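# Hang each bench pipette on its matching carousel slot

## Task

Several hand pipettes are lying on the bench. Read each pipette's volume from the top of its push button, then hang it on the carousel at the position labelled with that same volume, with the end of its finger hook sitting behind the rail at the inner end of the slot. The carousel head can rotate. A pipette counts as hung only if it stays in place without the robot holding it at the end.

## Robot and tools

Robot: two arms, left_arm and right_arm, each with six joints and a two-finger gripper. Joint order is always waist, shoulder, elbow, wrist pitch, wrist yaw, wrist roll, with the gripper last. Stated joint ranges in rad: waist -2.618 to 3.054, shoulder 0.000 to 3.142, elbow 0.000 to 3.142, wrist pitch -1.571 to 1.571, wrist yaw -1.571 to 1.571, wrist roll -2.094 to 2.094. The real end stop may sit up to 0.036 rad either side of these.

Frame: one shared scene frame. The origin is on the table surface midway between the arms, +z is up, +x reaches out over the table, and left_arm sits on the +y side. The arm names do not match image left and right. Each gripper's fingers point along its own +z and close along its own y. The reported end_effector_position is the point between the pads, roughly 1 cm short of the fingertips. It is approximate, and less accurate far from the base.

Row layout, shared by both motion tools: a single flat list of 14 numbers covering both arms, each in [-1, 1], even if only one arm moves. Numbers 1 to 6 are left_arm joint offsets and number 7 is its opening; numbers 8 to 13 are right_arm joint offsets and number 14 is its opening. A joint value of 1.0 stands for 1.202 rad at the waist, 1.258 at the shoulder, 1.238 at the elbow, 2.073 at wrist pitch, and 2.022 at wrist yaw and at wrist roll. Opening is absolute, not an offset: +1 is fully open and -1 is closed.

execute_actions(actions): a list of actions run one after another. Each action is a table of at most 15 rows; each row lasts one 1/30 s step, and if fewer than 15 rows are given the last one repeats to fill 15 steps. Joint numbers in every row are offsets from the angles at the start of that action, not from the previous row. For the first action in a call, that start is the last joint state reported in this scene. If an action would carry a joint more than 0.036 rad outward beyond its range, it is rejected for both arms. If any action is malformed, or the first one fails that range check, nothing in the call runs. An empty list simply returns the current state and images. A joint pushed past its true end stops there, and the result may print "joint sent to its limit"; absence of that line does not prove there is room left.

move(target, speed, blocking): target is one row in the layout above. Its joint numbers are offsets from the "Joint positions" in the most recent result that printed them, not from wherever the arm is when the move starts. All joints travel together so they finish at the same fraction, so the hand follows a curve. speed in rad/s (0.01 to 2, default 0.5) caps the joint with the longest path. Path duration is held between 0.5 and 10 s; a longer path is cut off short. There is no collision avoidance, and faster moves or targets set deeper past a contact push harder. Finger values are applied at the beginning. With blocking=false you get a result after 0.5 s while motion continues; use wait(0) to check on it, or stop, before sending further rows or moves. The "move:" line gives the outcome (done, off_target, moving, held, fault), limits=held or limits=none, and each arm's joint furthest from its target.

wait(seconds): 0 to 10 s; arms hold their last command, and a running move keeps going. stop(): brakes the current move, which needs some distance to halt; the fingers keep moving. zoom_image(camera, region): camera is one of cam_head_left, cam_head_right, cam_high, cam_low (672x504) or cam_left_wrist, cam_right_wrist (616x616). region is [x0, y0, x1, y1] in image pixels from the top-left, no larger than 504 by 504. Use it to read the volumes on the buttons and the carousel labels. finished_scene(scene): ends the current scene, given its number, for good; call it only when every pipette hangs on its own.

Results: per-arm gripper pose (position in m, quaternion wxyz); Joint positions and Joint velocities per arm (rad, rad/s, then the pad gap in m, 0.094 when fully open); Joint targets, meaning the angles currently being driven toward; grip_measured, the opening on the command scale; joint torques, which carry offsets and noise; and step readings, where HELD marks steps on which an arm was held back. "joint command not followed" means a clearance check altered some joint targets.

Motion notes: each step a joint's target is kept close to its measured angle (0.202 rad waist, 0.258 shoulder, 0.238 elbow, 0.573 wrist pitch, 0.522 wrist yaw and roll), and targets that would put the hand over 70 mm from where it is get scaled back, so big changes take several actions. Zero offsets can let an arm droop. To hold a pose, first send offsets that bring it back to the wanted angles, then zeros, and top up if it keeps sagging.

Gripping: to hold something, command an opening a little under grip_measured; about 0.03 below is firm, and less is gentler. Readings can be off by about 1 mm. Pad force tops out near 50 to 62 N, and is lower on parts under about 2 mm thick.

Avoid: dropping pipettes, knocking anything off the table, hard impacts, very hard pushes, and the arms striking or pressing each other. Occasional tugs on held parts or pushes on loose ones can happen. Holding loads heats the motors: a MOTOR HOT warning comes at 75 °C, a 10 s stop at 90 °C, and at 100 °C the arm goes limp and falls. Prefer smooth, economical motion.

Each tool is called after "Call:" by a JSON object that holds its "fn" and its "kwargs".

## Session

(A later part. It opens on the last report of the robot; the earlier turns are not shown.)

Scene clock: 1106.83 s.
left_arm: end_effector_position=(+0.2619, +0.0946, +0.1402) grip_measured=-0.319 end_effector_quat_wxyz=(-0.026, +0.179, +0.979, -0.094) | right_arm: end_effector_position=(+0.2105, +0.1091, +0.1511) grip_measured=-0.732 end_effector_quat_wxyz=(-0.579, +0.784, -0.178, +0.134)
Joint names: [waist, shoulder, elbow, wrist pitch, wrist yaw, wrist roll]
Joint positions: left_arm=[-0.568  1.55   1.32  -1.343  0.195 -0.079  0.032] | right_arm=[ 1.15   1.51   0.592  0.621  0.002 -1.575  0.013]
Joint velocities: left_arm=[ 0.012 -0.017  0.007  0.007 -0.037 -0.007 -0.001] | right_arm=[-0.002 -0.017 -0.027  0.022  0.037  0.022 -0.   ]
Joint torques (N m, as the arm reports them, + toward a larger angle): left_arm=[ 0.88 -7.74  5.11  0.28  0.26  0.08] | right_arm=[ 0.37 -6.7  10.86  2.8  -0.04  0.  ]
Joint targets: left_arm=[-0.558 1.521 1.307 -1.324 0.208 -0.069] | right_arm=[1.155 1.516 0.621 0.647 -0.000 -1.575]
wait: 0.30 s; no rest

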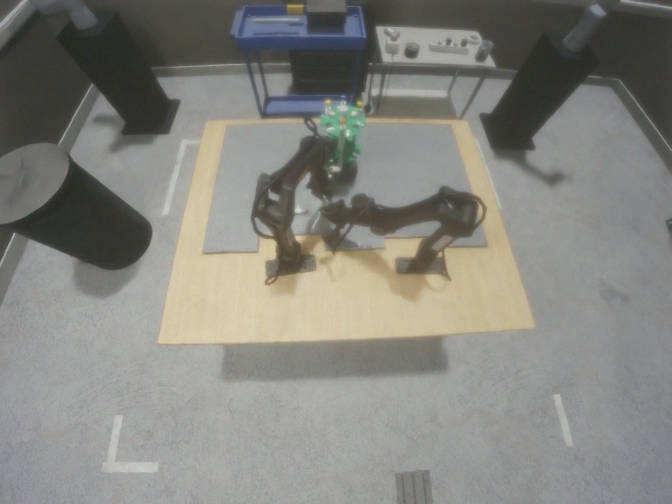

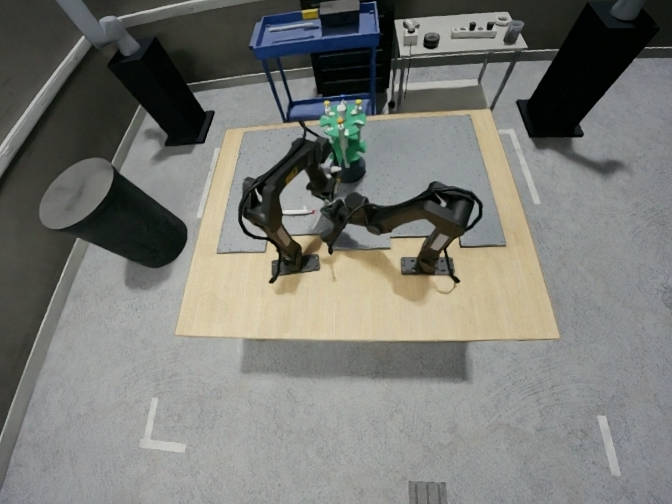

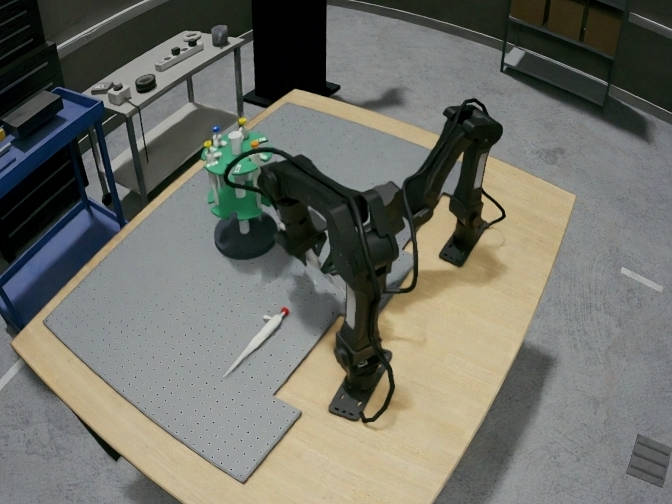

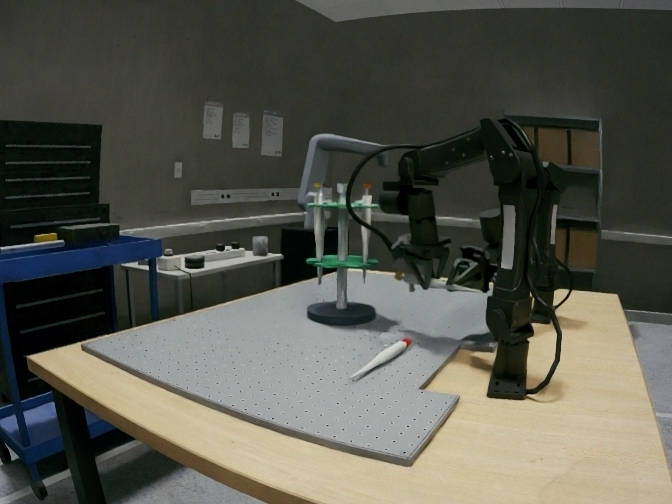

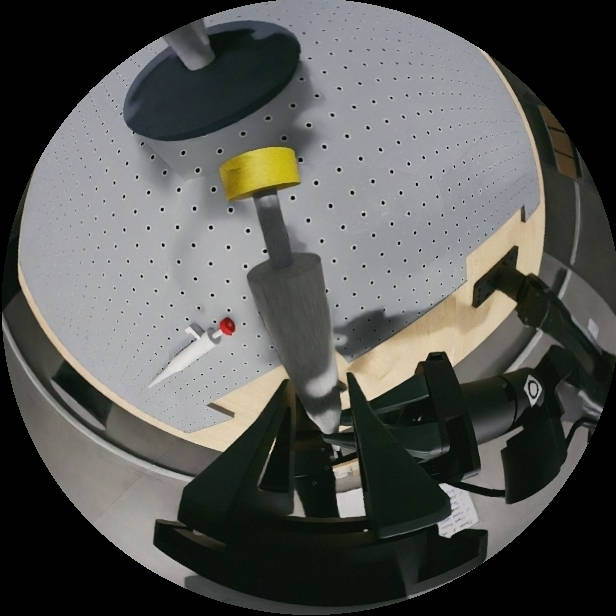

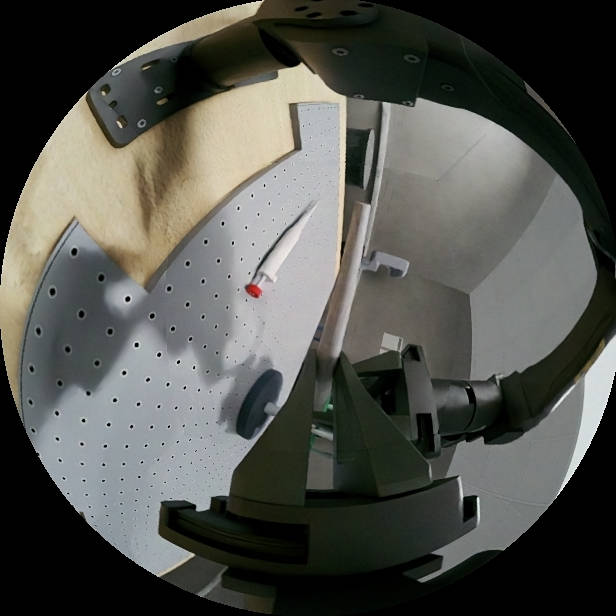

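Call:
{"fn": "execute_actions", "kwargs": {"actions": [[[0.007,-0.023,-0.009,0.009,0.0065,0.008,-0.34, 0.004,0.005,0.024,0.013,-0.001,0,-0.78],[0.007,-0.023,-0.009,0.009,0.0065,0.011,-0.37, 0.004,0.005,0.024,0.013,-0.001,0,-0.78],[0.007,-0.023,-0.009,0.009,0.0065,0.014,-0.4, 0.004,0.005,0.024,0.013,-0.001,0,-0.78],[0.007,-0.023,-0.009,0.009,0.0065,0.017,-0.43, 0.004,0.005,0.024,0.013,-0.001,0,-0.78],[0.007,-0.023,-0.009,0.009,0.0065,0.019,-0.46, 0.004,0.005,0.024,0.013,-0.001,0,-0.78],[0.007,-0.023,-0.009,0.009,0.0065,0.019,-0.485, 0.004,0.005,0.024,0.013,-0.001,0,-0.78],[0.007,-0.023,-0.009,0.009,0.0065,0.019,-0.51, 0.004,0.005,0.024,0.013,-0.001,0,-0.78],[0.007,-0.023,-0.009,0.009,0.0065,0.019,-0.53, 0.004,0.005,0.024,0.013,-0.001,0,-0.78],[0.007,-0.023,-0.009,0.009,0.0065,0.019,-0.55, 0.004,0.005,0.024,0.013,-0.001,0,-0.78],[0.007,-0.023,-0.009,0.009,0.0065,0.019,-0.565, 0.004,0.005,0.024,0.013,-0.001,0,-0.78],[0.007,-0.023,-0.009,0.009,0.0065,0.019,-0.58, 0.004,0.005,0.024,0.013,-0.001,0,-0.78],[0.007,-0.023,-0.009,0.009,0.0065,0.019,-0.595, 0.004,0.005,0.024,0.013,-0.001,0,-0.78],[0.007,-0.023,-0.009,0.009,0.0065,0.019,-0.605, 0.004,0.005,0.024,0.013,-0.001,0,-0.78],[0.007,-0.023,-0.009,0.009,0.0065,0.019,-0.615, 0.004,0.005,0.024,0.013,-0.001,0,-0.78],[0.007,-0.023,-0.009,0.009,0.0065,0.019,-0.615, 0.004,0.005,0.024,0.013,-0.001,0,-0.78]]]}}

Scene clock: 1120.47 s.
left_arm: end_effector_position=(+0.2619, +0.0936, +0.1404) grip_measured=-0.576 end_effector_quat_wxyz=(-0.024, +0.192, +0.976, -0.097) | right_arm: end_effector_position=(+0.2105, +0.1092, +0.1512) grip_measured=-0.732 end_effector_quat_wxyz=(-0.579, +0.784, -0.178, +0.134)
Joint names: [waist, shoulder, elbow, wrist pitch, wrist yaw, wrist roll]
Joint positions: left_arm=[-0.568  1.55   1.32  -1.341  0.201 -0.053  0.02 ] | right_arm=[ 1.15   1.51   0.592  0.621  0.002 -1.575  0.013]
Joint velocities: left_arm=[-0.022  0.002  0.007  0.022  0.022  0.037 -0.001] | right_arm=[-0.027 -0.022 -0.002 -0.007  0.007  0.007  0.001]
Joint torques (N m, as the arm reports them, + toward a larger angle): left_arm=[ 0.68 -7.77  5.26  0.26  0.19  0.09] | right_arm=[ 0.35 -6.69 10.79  2.79 -0.05  0.  ]
Joint targets: left_arm=[-0.560 1.521 1.309 -1.325 0.209 -0.040] | right_arm=[1.155 1.516 0.621 0.648 -0.000 -1.575]
Step readings (joint positions):
0: left_arm=[-0.568 1.550 1.320 -1.342 0.195 -0.078] | right_arm=[1.150 1.510 0.592 0.621 0.002 -1.575]
1: left_arm=[-0.568 1.550 1.320 -1.342 0.195 -0.077] | right_arm=[1.150 1.510 0.592 0.621 0.002 -1.575]
2: left_arm=[-0.568 1.550 1.320 -1.342 0.195 -0.075] | right_arm=[1.150 1.510 0.592 0.621 0.002 -1.575]
4: left_arm=[-0.568 1.550 1.320 -1.342 0.195 -0.068] | right_arm=[1.150 1.510 0.592 0.621 0.002 -1.575]
8: left_arm=[-0.568 1.550 1.320 -1.342 0.196 -0.057] | right_arm=[1.150 1.510 0.592 0.621 0.002 -1.575]
15: Joint positions above

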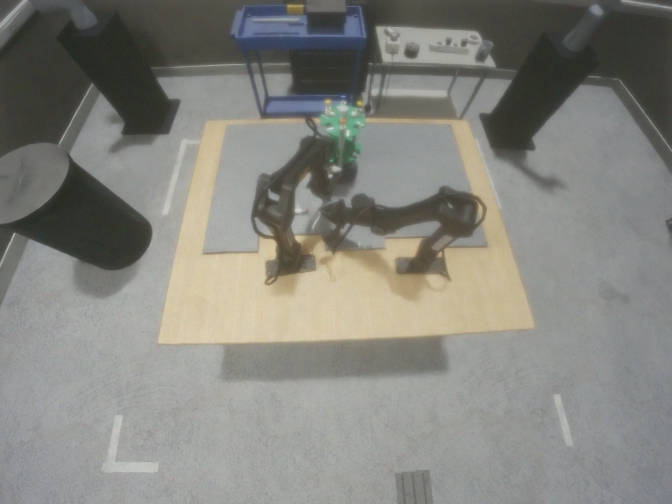

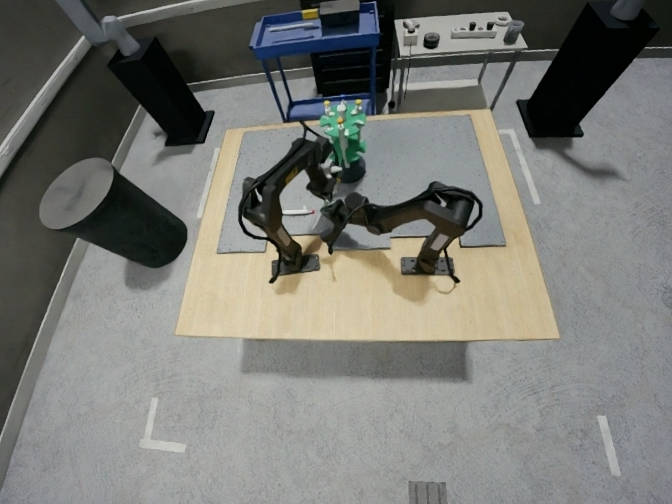

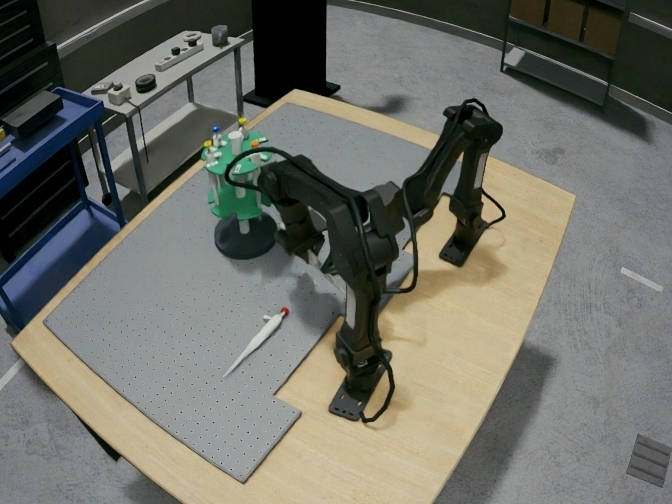

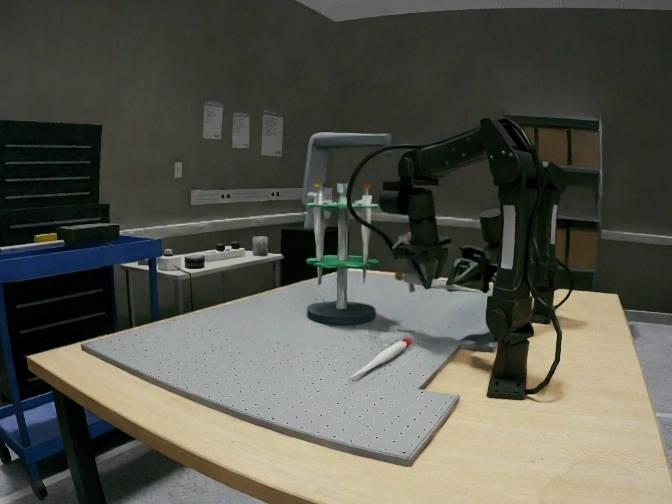

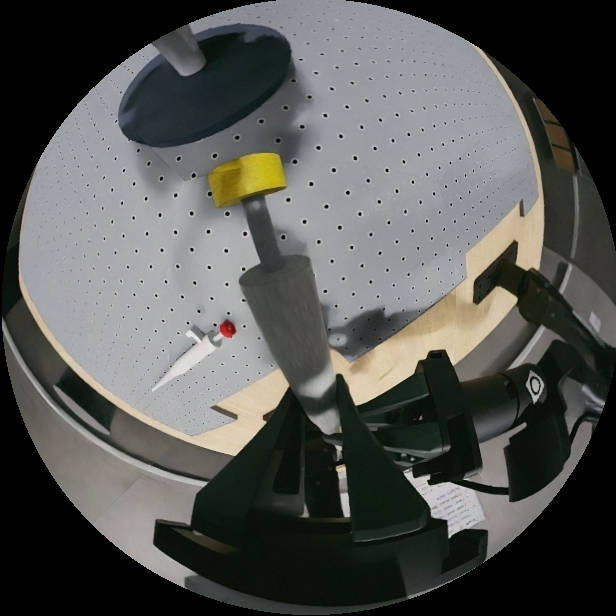

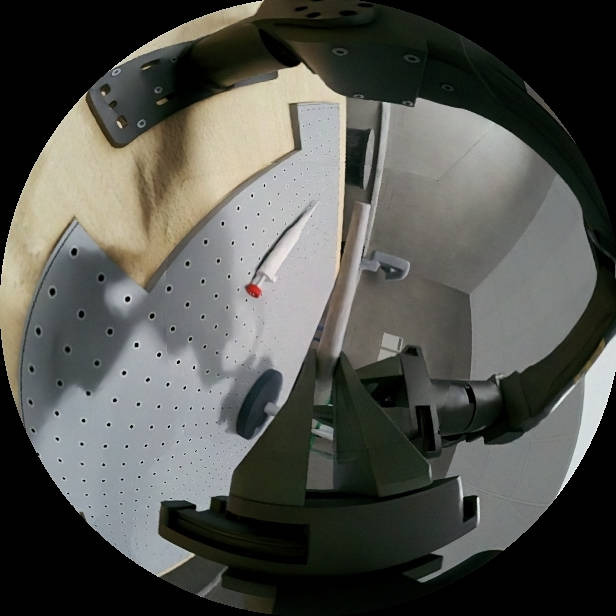

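Call:
{"fn": "execute_actions", "kwargs": {"actions": [[[0.005,-0.023,-0.008,0.008,0.004,0.003,-0.615, 0.003,0.004,0.022,0.013,-0.001,0,-0.7],[0.005,-0.023,-0.008,0.008,0.004,0.003,-0.615, 0.003,0.002,0.02,0.013,-0.001,0,-0.64],[0.005,-0.023,-0.008,0.008,0.004,0.003,-0.615, 0.003,0.0,0.018,0.013,-0.001,0,-0.58],[0.005,-0.023,-0.008,0.008,0.004,0.003,-0.615, 0.003,-0.004,0.016,0.013,-0.001,0,-0.52],[0.005,-0.023,-0.008,0.008,0.004,0.003,-0.615, 0.003,-0.008,0.013,0.012,-0.001,0,-0.46],[0.005,-0.023,-0.008,0.008,0.004,0.003,-0.615, 0.003,-0.013,0.01,0.011,-0.001,0,-0.4],[0.005,-0.023,-0.008,0.008,0.004,0.003,-0.615, 0.003,-0.019,0.006,0.009,-0.001,0,-0.35],[0.005,-0.023,-0.008,0.008,0.004,0.003,-0.615, 0.003,-0.027,0.0,0.005,-0.001,0,-0.35],[0.005,-0.023,-0.008,0.008,0.004,0.003,-0.615, 0.003,-0.038,-0.008,0.0,-0.001,0,-0.35],[0.005,-0.023,-0.008,0.008,0.004,0.003,-0.615, 0.003,-0.052,-0.016,-0.005,-0.001,0,-0.35],[0.005,-0.023,-0.008,0.008,0.004,0.003,-0.615, 0.003,-0.067,-0.024,-0.01,-0.001,0,-0.35],[0.005,-0.023,-0.008,0.008,0.004,0.003,-0.615, 0.003,-0.082,-0.032,-0.015,-0.001,0,-0.35],[0.005,-0.023,-0.008,0.008,0.004,0.003,-0.615, 0.003,-0.095,-0.039,-0.019,-0.001,0,-0.35],[0.005,-0.023,-0.008,0.008,0.004,0.003,-0.615, 0.003,-0.104,-0.044,-0.022,-0.001,0,-0.35],[0.005,-0.023,-0.008,0.008,0.004,0.003,-0.615, 0.003,-0.108,-0.046,-0.023,-0.001,0,-0.35]]]}}

Scene clock: 1224.80 s.
left_arm: end_effector_position=(+0.2619, +0.0936, +0.1404) grip_measured=-0.576 end_effector_quat_wxyz=(-0.024, +0.192, +0.976, -0.097) | right_arm: end_effector_position=(+0.2050, +0.0978, +0.1697) grip_measured=-0.353 end_effector_quat_wxyz=(-0.595, +0.772, -0.174, +0.139)
Joint names: [waist, shoulder, elbow, wrist pitch, wrist yaw, wrist roll]
Joint positions: left_arm=[-0.568  1.55   1.32  -1.341  0.201 -0.052  0.02 ] | right_arm=[ 1.15   1.418  0.557  0.604  0.002 -1.578  0.03 ]
Joint velocities: left_arm=[ 0.012 -0.012  0.007 -0.007  0.022  0.007  0.   ] | right_arm=[ 0.012 -0.442 -0.154 -0.066 -0.037  0.037 -0.001]
Joint torques (N m, as the arm reports them, + toward a larger angle): left_arm=[ 0.52 -7.75  5.43  0.27  0.21  0.04] | right_arm=[ 0.3  -7.99  7.4   2.3  -0.03  0.04]
Joint targets: left_arm=[-0.562 1.521 1.310 -1.325 0.209 -0.047] | right_arm=[1.153 1.374 0.535 0.574 -0.000 -1.575]
Step readings (joint positions):
0: left_arm=[-0.568 1.550 1.320 -1.341 0.201 -0.052] | right_arm=[1.150 1.510 0.592 0.621 0.002 -1.575]
1: left_arm=[-0.568 1.550 1.320 -1.341 0.201 -0.052] | right_arm=[1.150 1.510 0.592 0.621 0.002 -1.575]
2: left_arm=[-0.568 1.550 1.320 -1.341 0.201 -0.052] | right_arm=[1.150 1.510 0.592 0.622 0.002 -1.575]
4: left_arm=[-0.568 1.550 1.320 -1.341 0.201 -0.052] | right_arm=[1.150 1.510 0.592 0.628 0.002 -1.576]
8: left_arm=[-0.568 1.550 1.320 -1.341 0.201 -0.052] | right_arm=[1.150 1.510 0.592 0.632 0.002 -1.577]
15: Joint positions above

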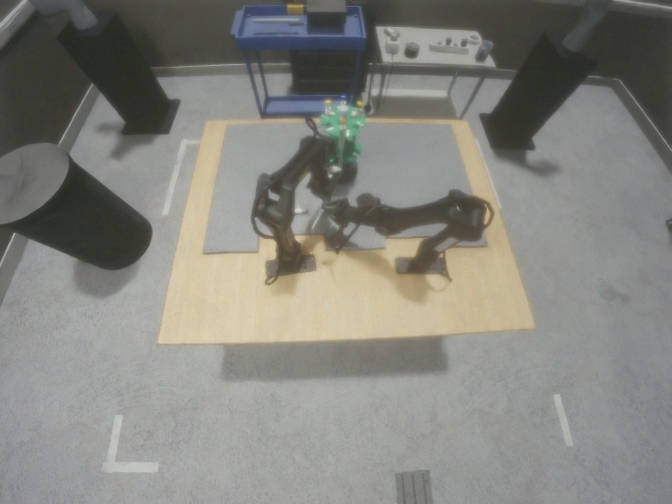

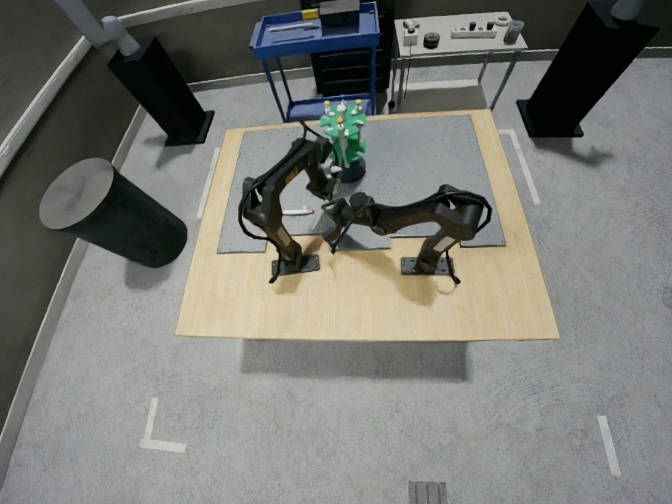

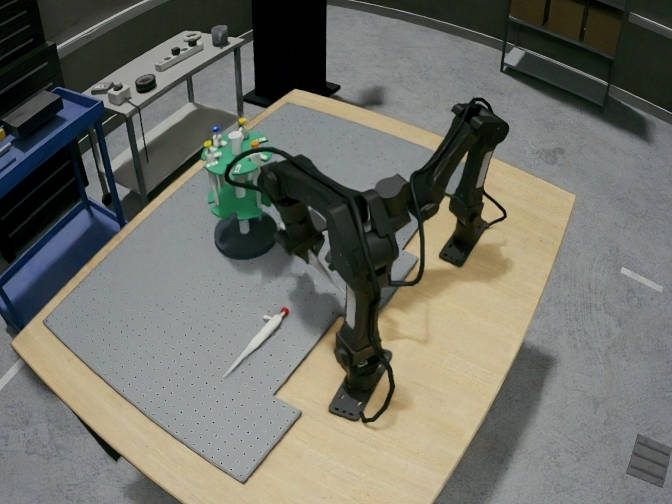

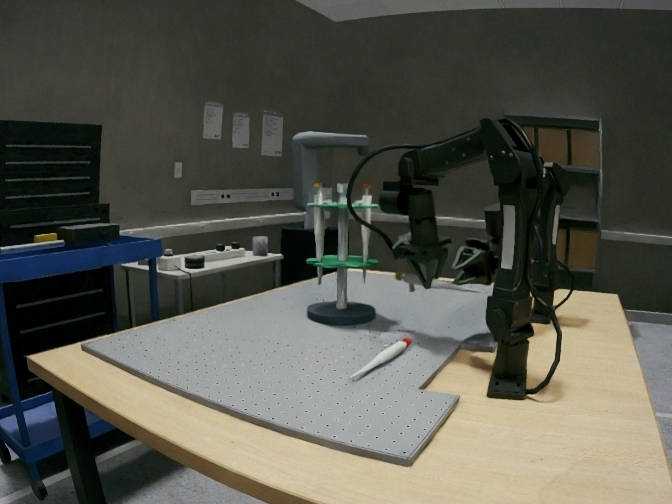

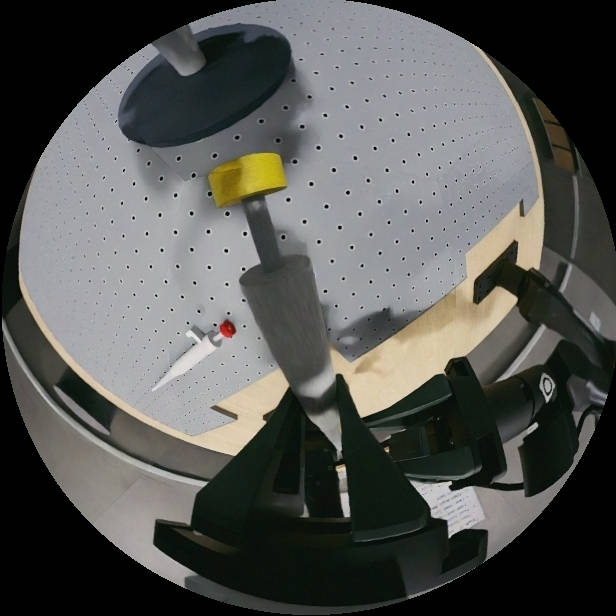

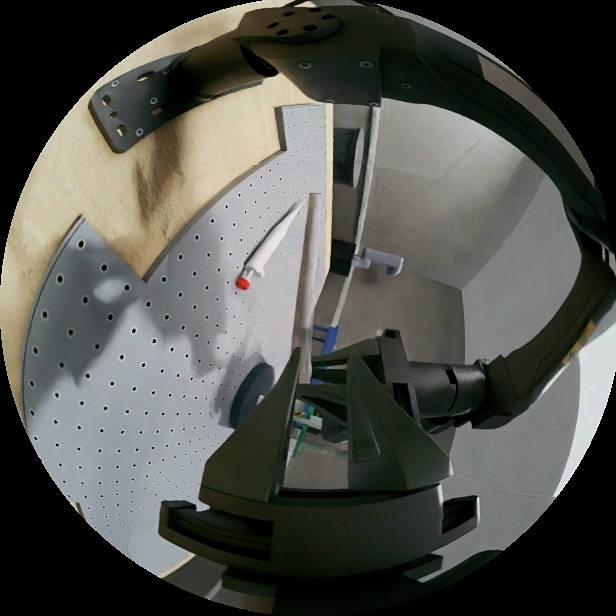

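Call:
{"fn": "move", "kwargs": {"target": [0.639,-0.179,-0.1454,0.174,0.004,0.03,-0.615, -0.166,-0.153,0.18,-0.388,-0.03,0.261,-0.35], "speed": 1.1}}

Scene clock: 1235.00 s.
left_arm: end_effector_position=(+0.3317, +0.3016, +0.1555) grip_measured=-0.576 end_effector_quat_wxyz=(+0.189, -0.140, +0.970, -0.067) | right_arm: end_effector_position=(+0.2368, +0.0184, +0.1470) grip_measured=-0.353 end_effector_quat_wxyz=(-0.428, +0.764, -0.483, +0.010)
Joint names: [waist, shoulder, elbow, wrist pitch, wrist yaw, wrist roll]
Joint positions: left_arm=[ 0.194  1.355  1.15  -1.009  0.195 -0.     0.02 ] | right_arm=[ 0.959  1.251  0.752 -0.188 -0.041 -1.064  0.03 ]
Joint velocities: left_arm=[ 0.002  0.002 -0.002 -0.022 -0.022 -0.007  0.001] | right_arm=[ 0.002 -0.002 -0.002  0.007 -0.007  0.022  0.001]
Joint torques (N m, as the arm reports them, + toward a larger angle): left_arm=[ 0.54 -6.76  5.9   0.91  0.26  0.06] | right_arm=[-0.69 -7.65 11.63  2.02 -0.25  0.15]
Joint targets: left_arm=[0.200 1.324 1.140 -0.980 0.209 0.008] | right_arm=[0.951 1.225 0.780 -0.200 -0.059 -1.050]
move: off_target (left_arm, right_arm); limits=none; left_arm: farthest joint: the shoulder, 0.030 radians from its target (0.225 radians at the start); right_arm: farthest joint: the elbow, 0.028 radians from its target (0.229 radians at the start)

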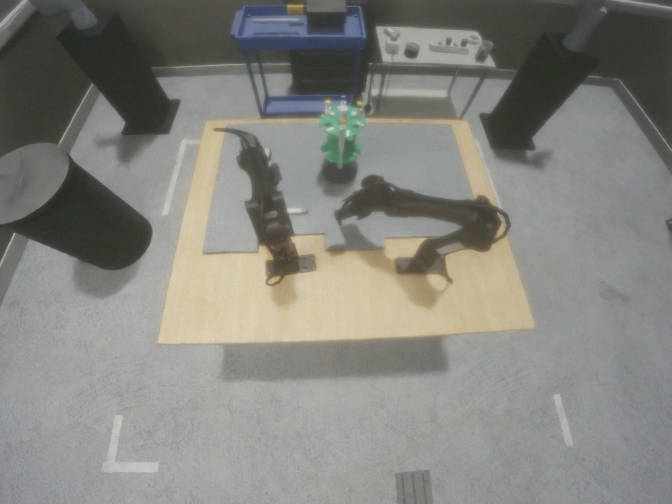

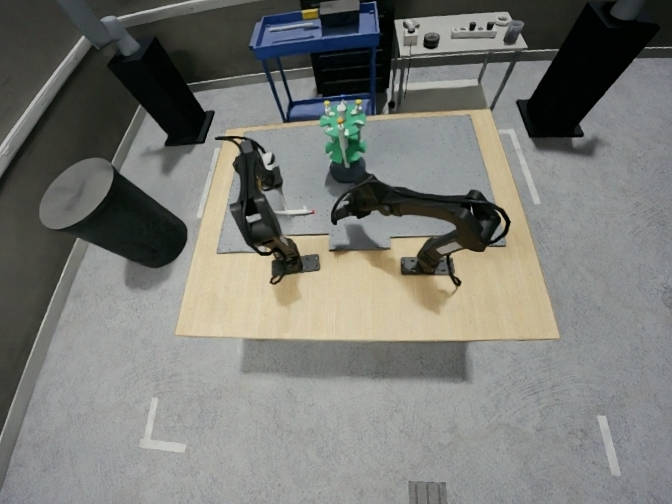

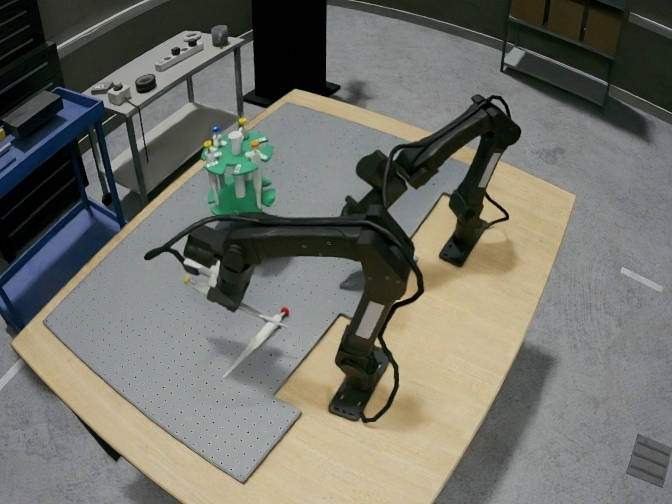

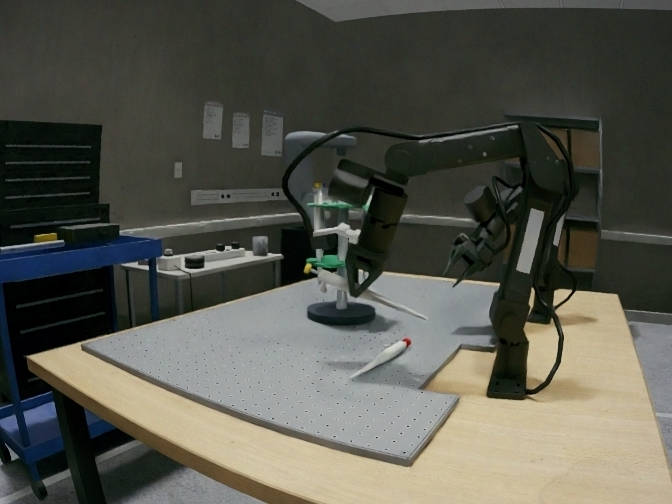

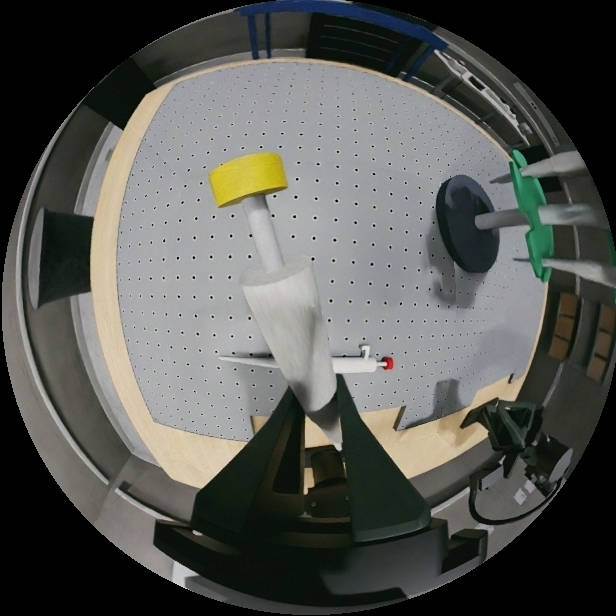

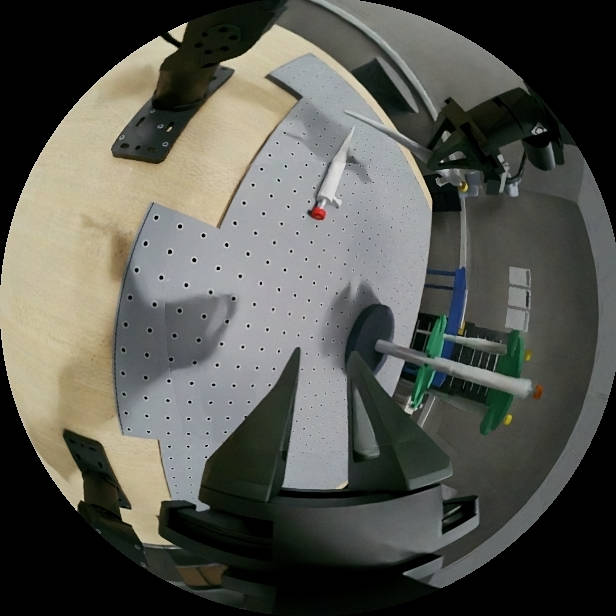

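Call:
{"fn": "move", "kwargs": {"target": [-0.1198,0.1965,-0.2415,0.8567,0.507,0.0,-0.615, -0.1556,0.0906,-0.252,0.539,0.026,0.53,-0.8], "speed": 1.4}}

Call:
{"fn": "zoom_image", "kwargs": {"camera": "cam_left_wrist", "region": [160, 140, 480, 460]}}

Call:
{"fn": "zoom_image", "kwargs": {"camera": "cam_right_wrist", "region": [200, 130, 440, 370]}}

Scene clock: 1259.37 s.
left_arm: end_effector_position=(+0.4425, +0.1464, +0.2603) grip_measured=-0.576 end_effector_quat_wxyz=(+0.615, +0.345, +0.618, -0.348) | right_arm: end_effector_position=(+0.3199, -0.0042, +0.2277) grip_measured=-0.797 end_effector_quat_wxyz=(+0.665, -0.257, +0.650, +0.262)
Joint names: [waist, shoulder, elbow, wrist pitch, wrist yaw, wrist roll]
Joint positions: left_arm=[ 0.059  1.603  0.86   0.737  1.211 -0.     0.02 ] | right_arm=[ 0.781  1.35   0.454  0.918  0.001 -0.002  0.01 ]
Joint velocities: left_arm=[-0.007 -0.007  0.007  0.007  0.037  0.022 -0.   ] | right_arm=[-0.022 -0.022 -0.007  0.022 -0.139  0.007  0.001]
Joint torques (N m, as the arm reports them, + toward a larger angle): left_arm=[-0.76 -6.41  5.72  1.38  0.11  0.  ] | right_arm=[-0.77 -4.32  7.08  2.62  0.12  0.11]
Joint targets: left_arm=[0.050 1.603 0.851 0.766 1.221 -0.000] | right_arm=[0.772 1.365 0.440 0.929 0.012 0.007]
move: off_target (left_arm); limits=none; left_arm: farthest joint: the wrist pitch, 0.030 radians from its target (1.776 radians at the start); right_arm: farthest joint: the shoulder, 0.015 radians from its target (0.114 radians at the start)

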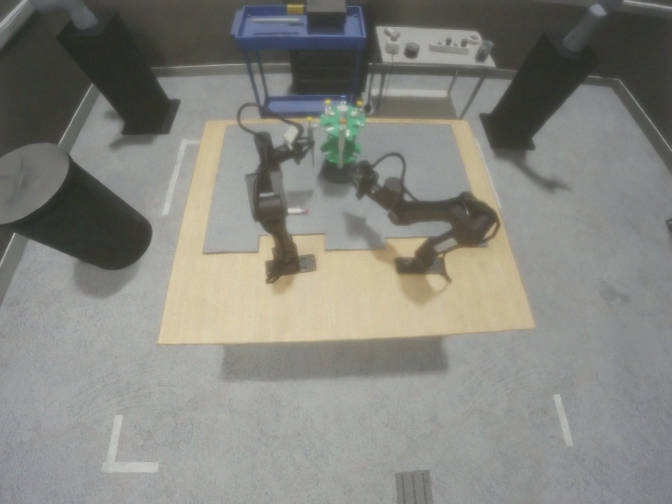

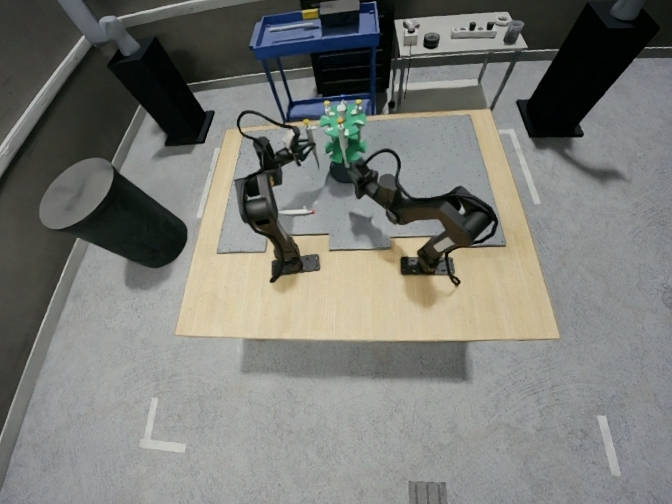

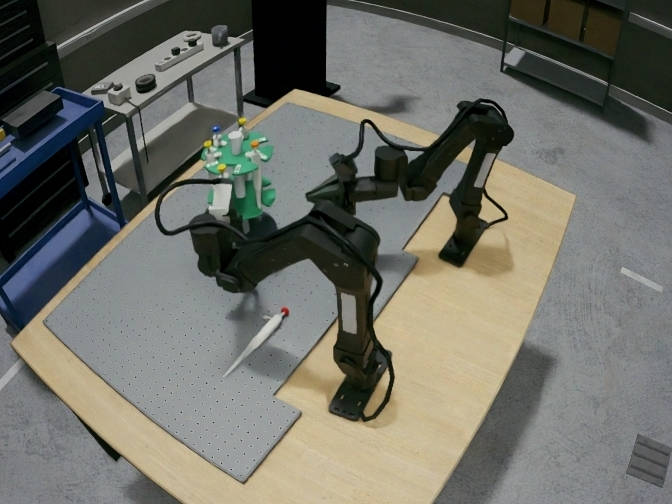

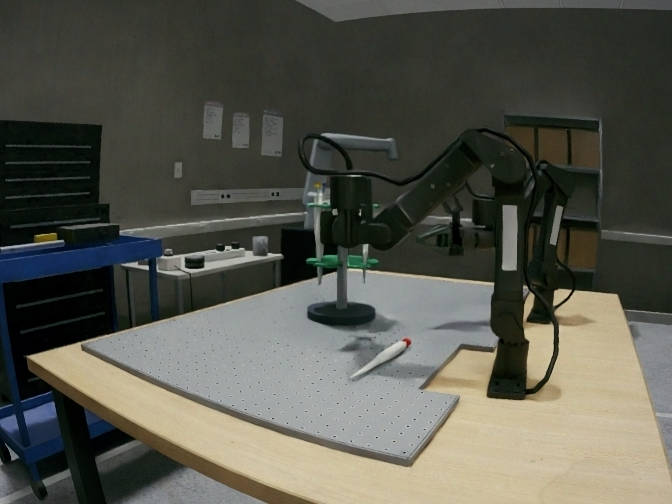

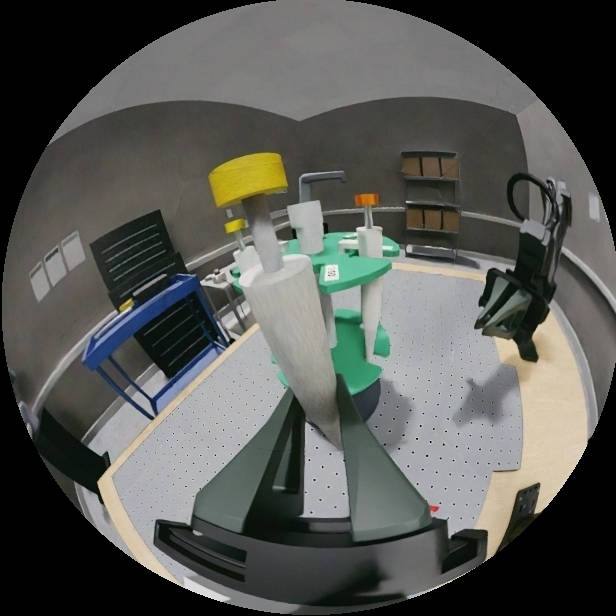

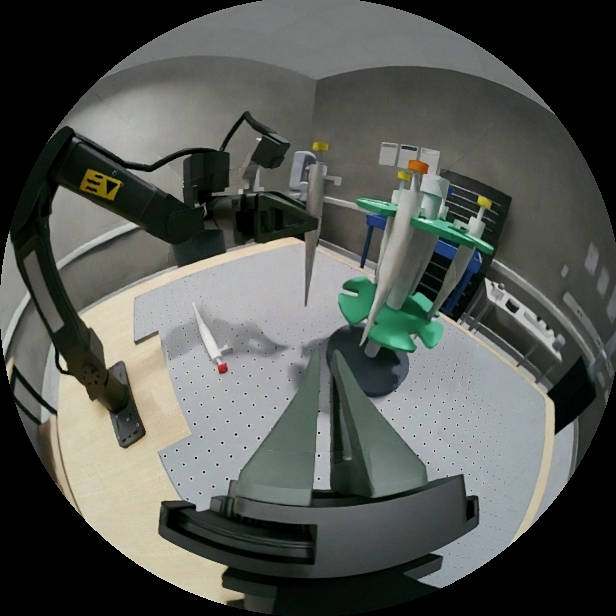

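Region (160, 140, 480, 460) of cam_left_wrist's 616x616 image, scaled by 1.575, with more detail than that image has.

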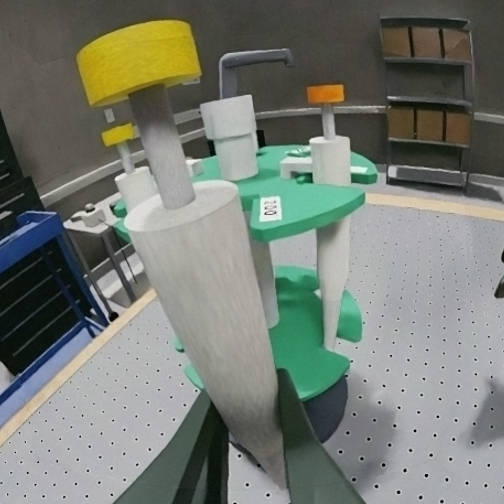

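Region (200, 130, 440, 370) of cam_right_wrist's 616x616 image, scaled by 2.100, with more detail than that image has.

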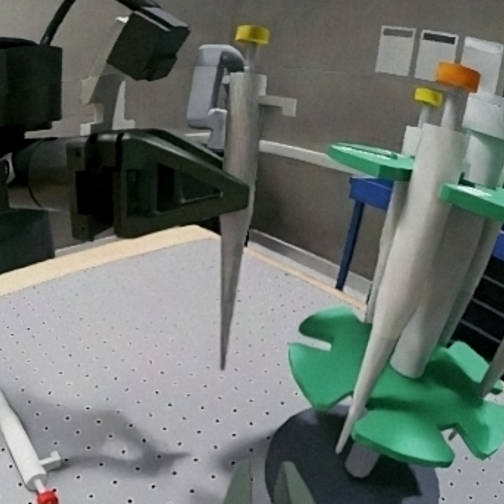

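Call:
{"fn": "zoom_image", "kwargs": {"camera": "cam_left_wrist", "region": [270, 195, 390, 315]}}

Call:
{"fn": "zoom_image", "kwargs": {"camera": "cam_high", "region": [180, 110, 290, 220]}}

Call:
{"fn": "zoom_image", "kwargs": {"camera": "cam_head_left", "region": [280, 90, 380, 190]}}

Region (270, 195, 390, 315) of cam_left_wrist's 616x616 image, scaled by 4.200, with more detail than that image has.

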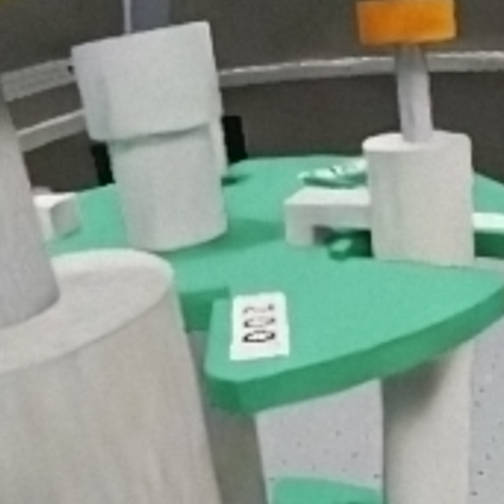

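Region (180, 110, 290, 220) of cam_high's 672x504 image, scaled by 4.582, with more detail than that image has.

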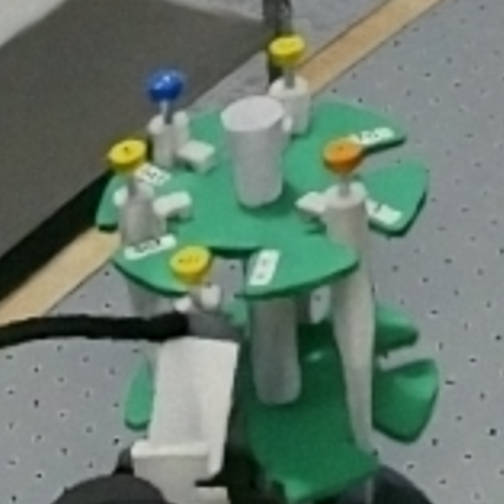

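Region (280, 90, 380, 190) of cam_head_left's 672x504 image, scaled by 5.040, with more detail than that image has.

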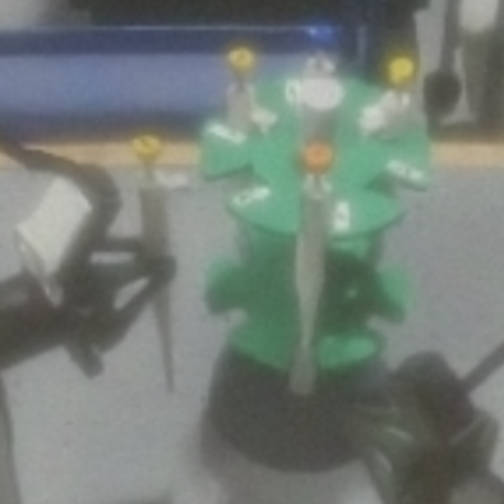

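Call:
{"fn": "zoom_image", "kwargs": {"camera": "cam_right_wrist", "region": [250, 60, 410, 220]}}

Call:
{"fn": "zoom_image", "kwargs": {"camera": "cam_low", "region": [290, 160, 420, 320]}}

Region (250, 60, 410, 220) of cam_right_wrist's 616x616 image, scaled by 3.150, with more detail than that image has.

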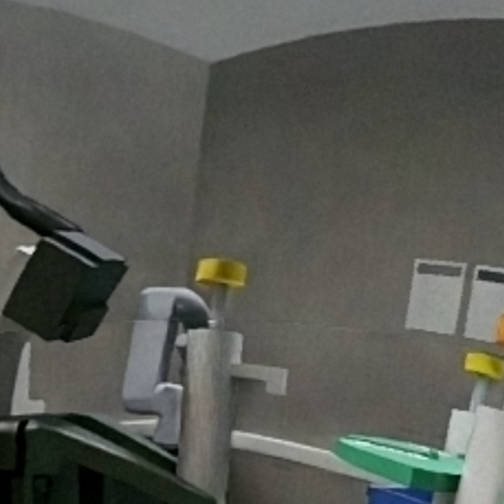

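Region (290, 160, 420, 320) of cam_low's 672x504 image, scaled by 3.150, with more detail than that image has; it fills the left 410 columns of this view, and the rest is white.

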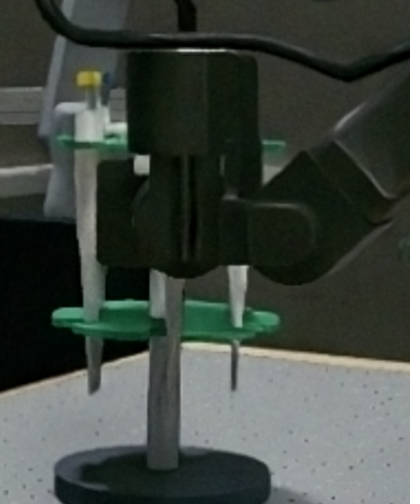

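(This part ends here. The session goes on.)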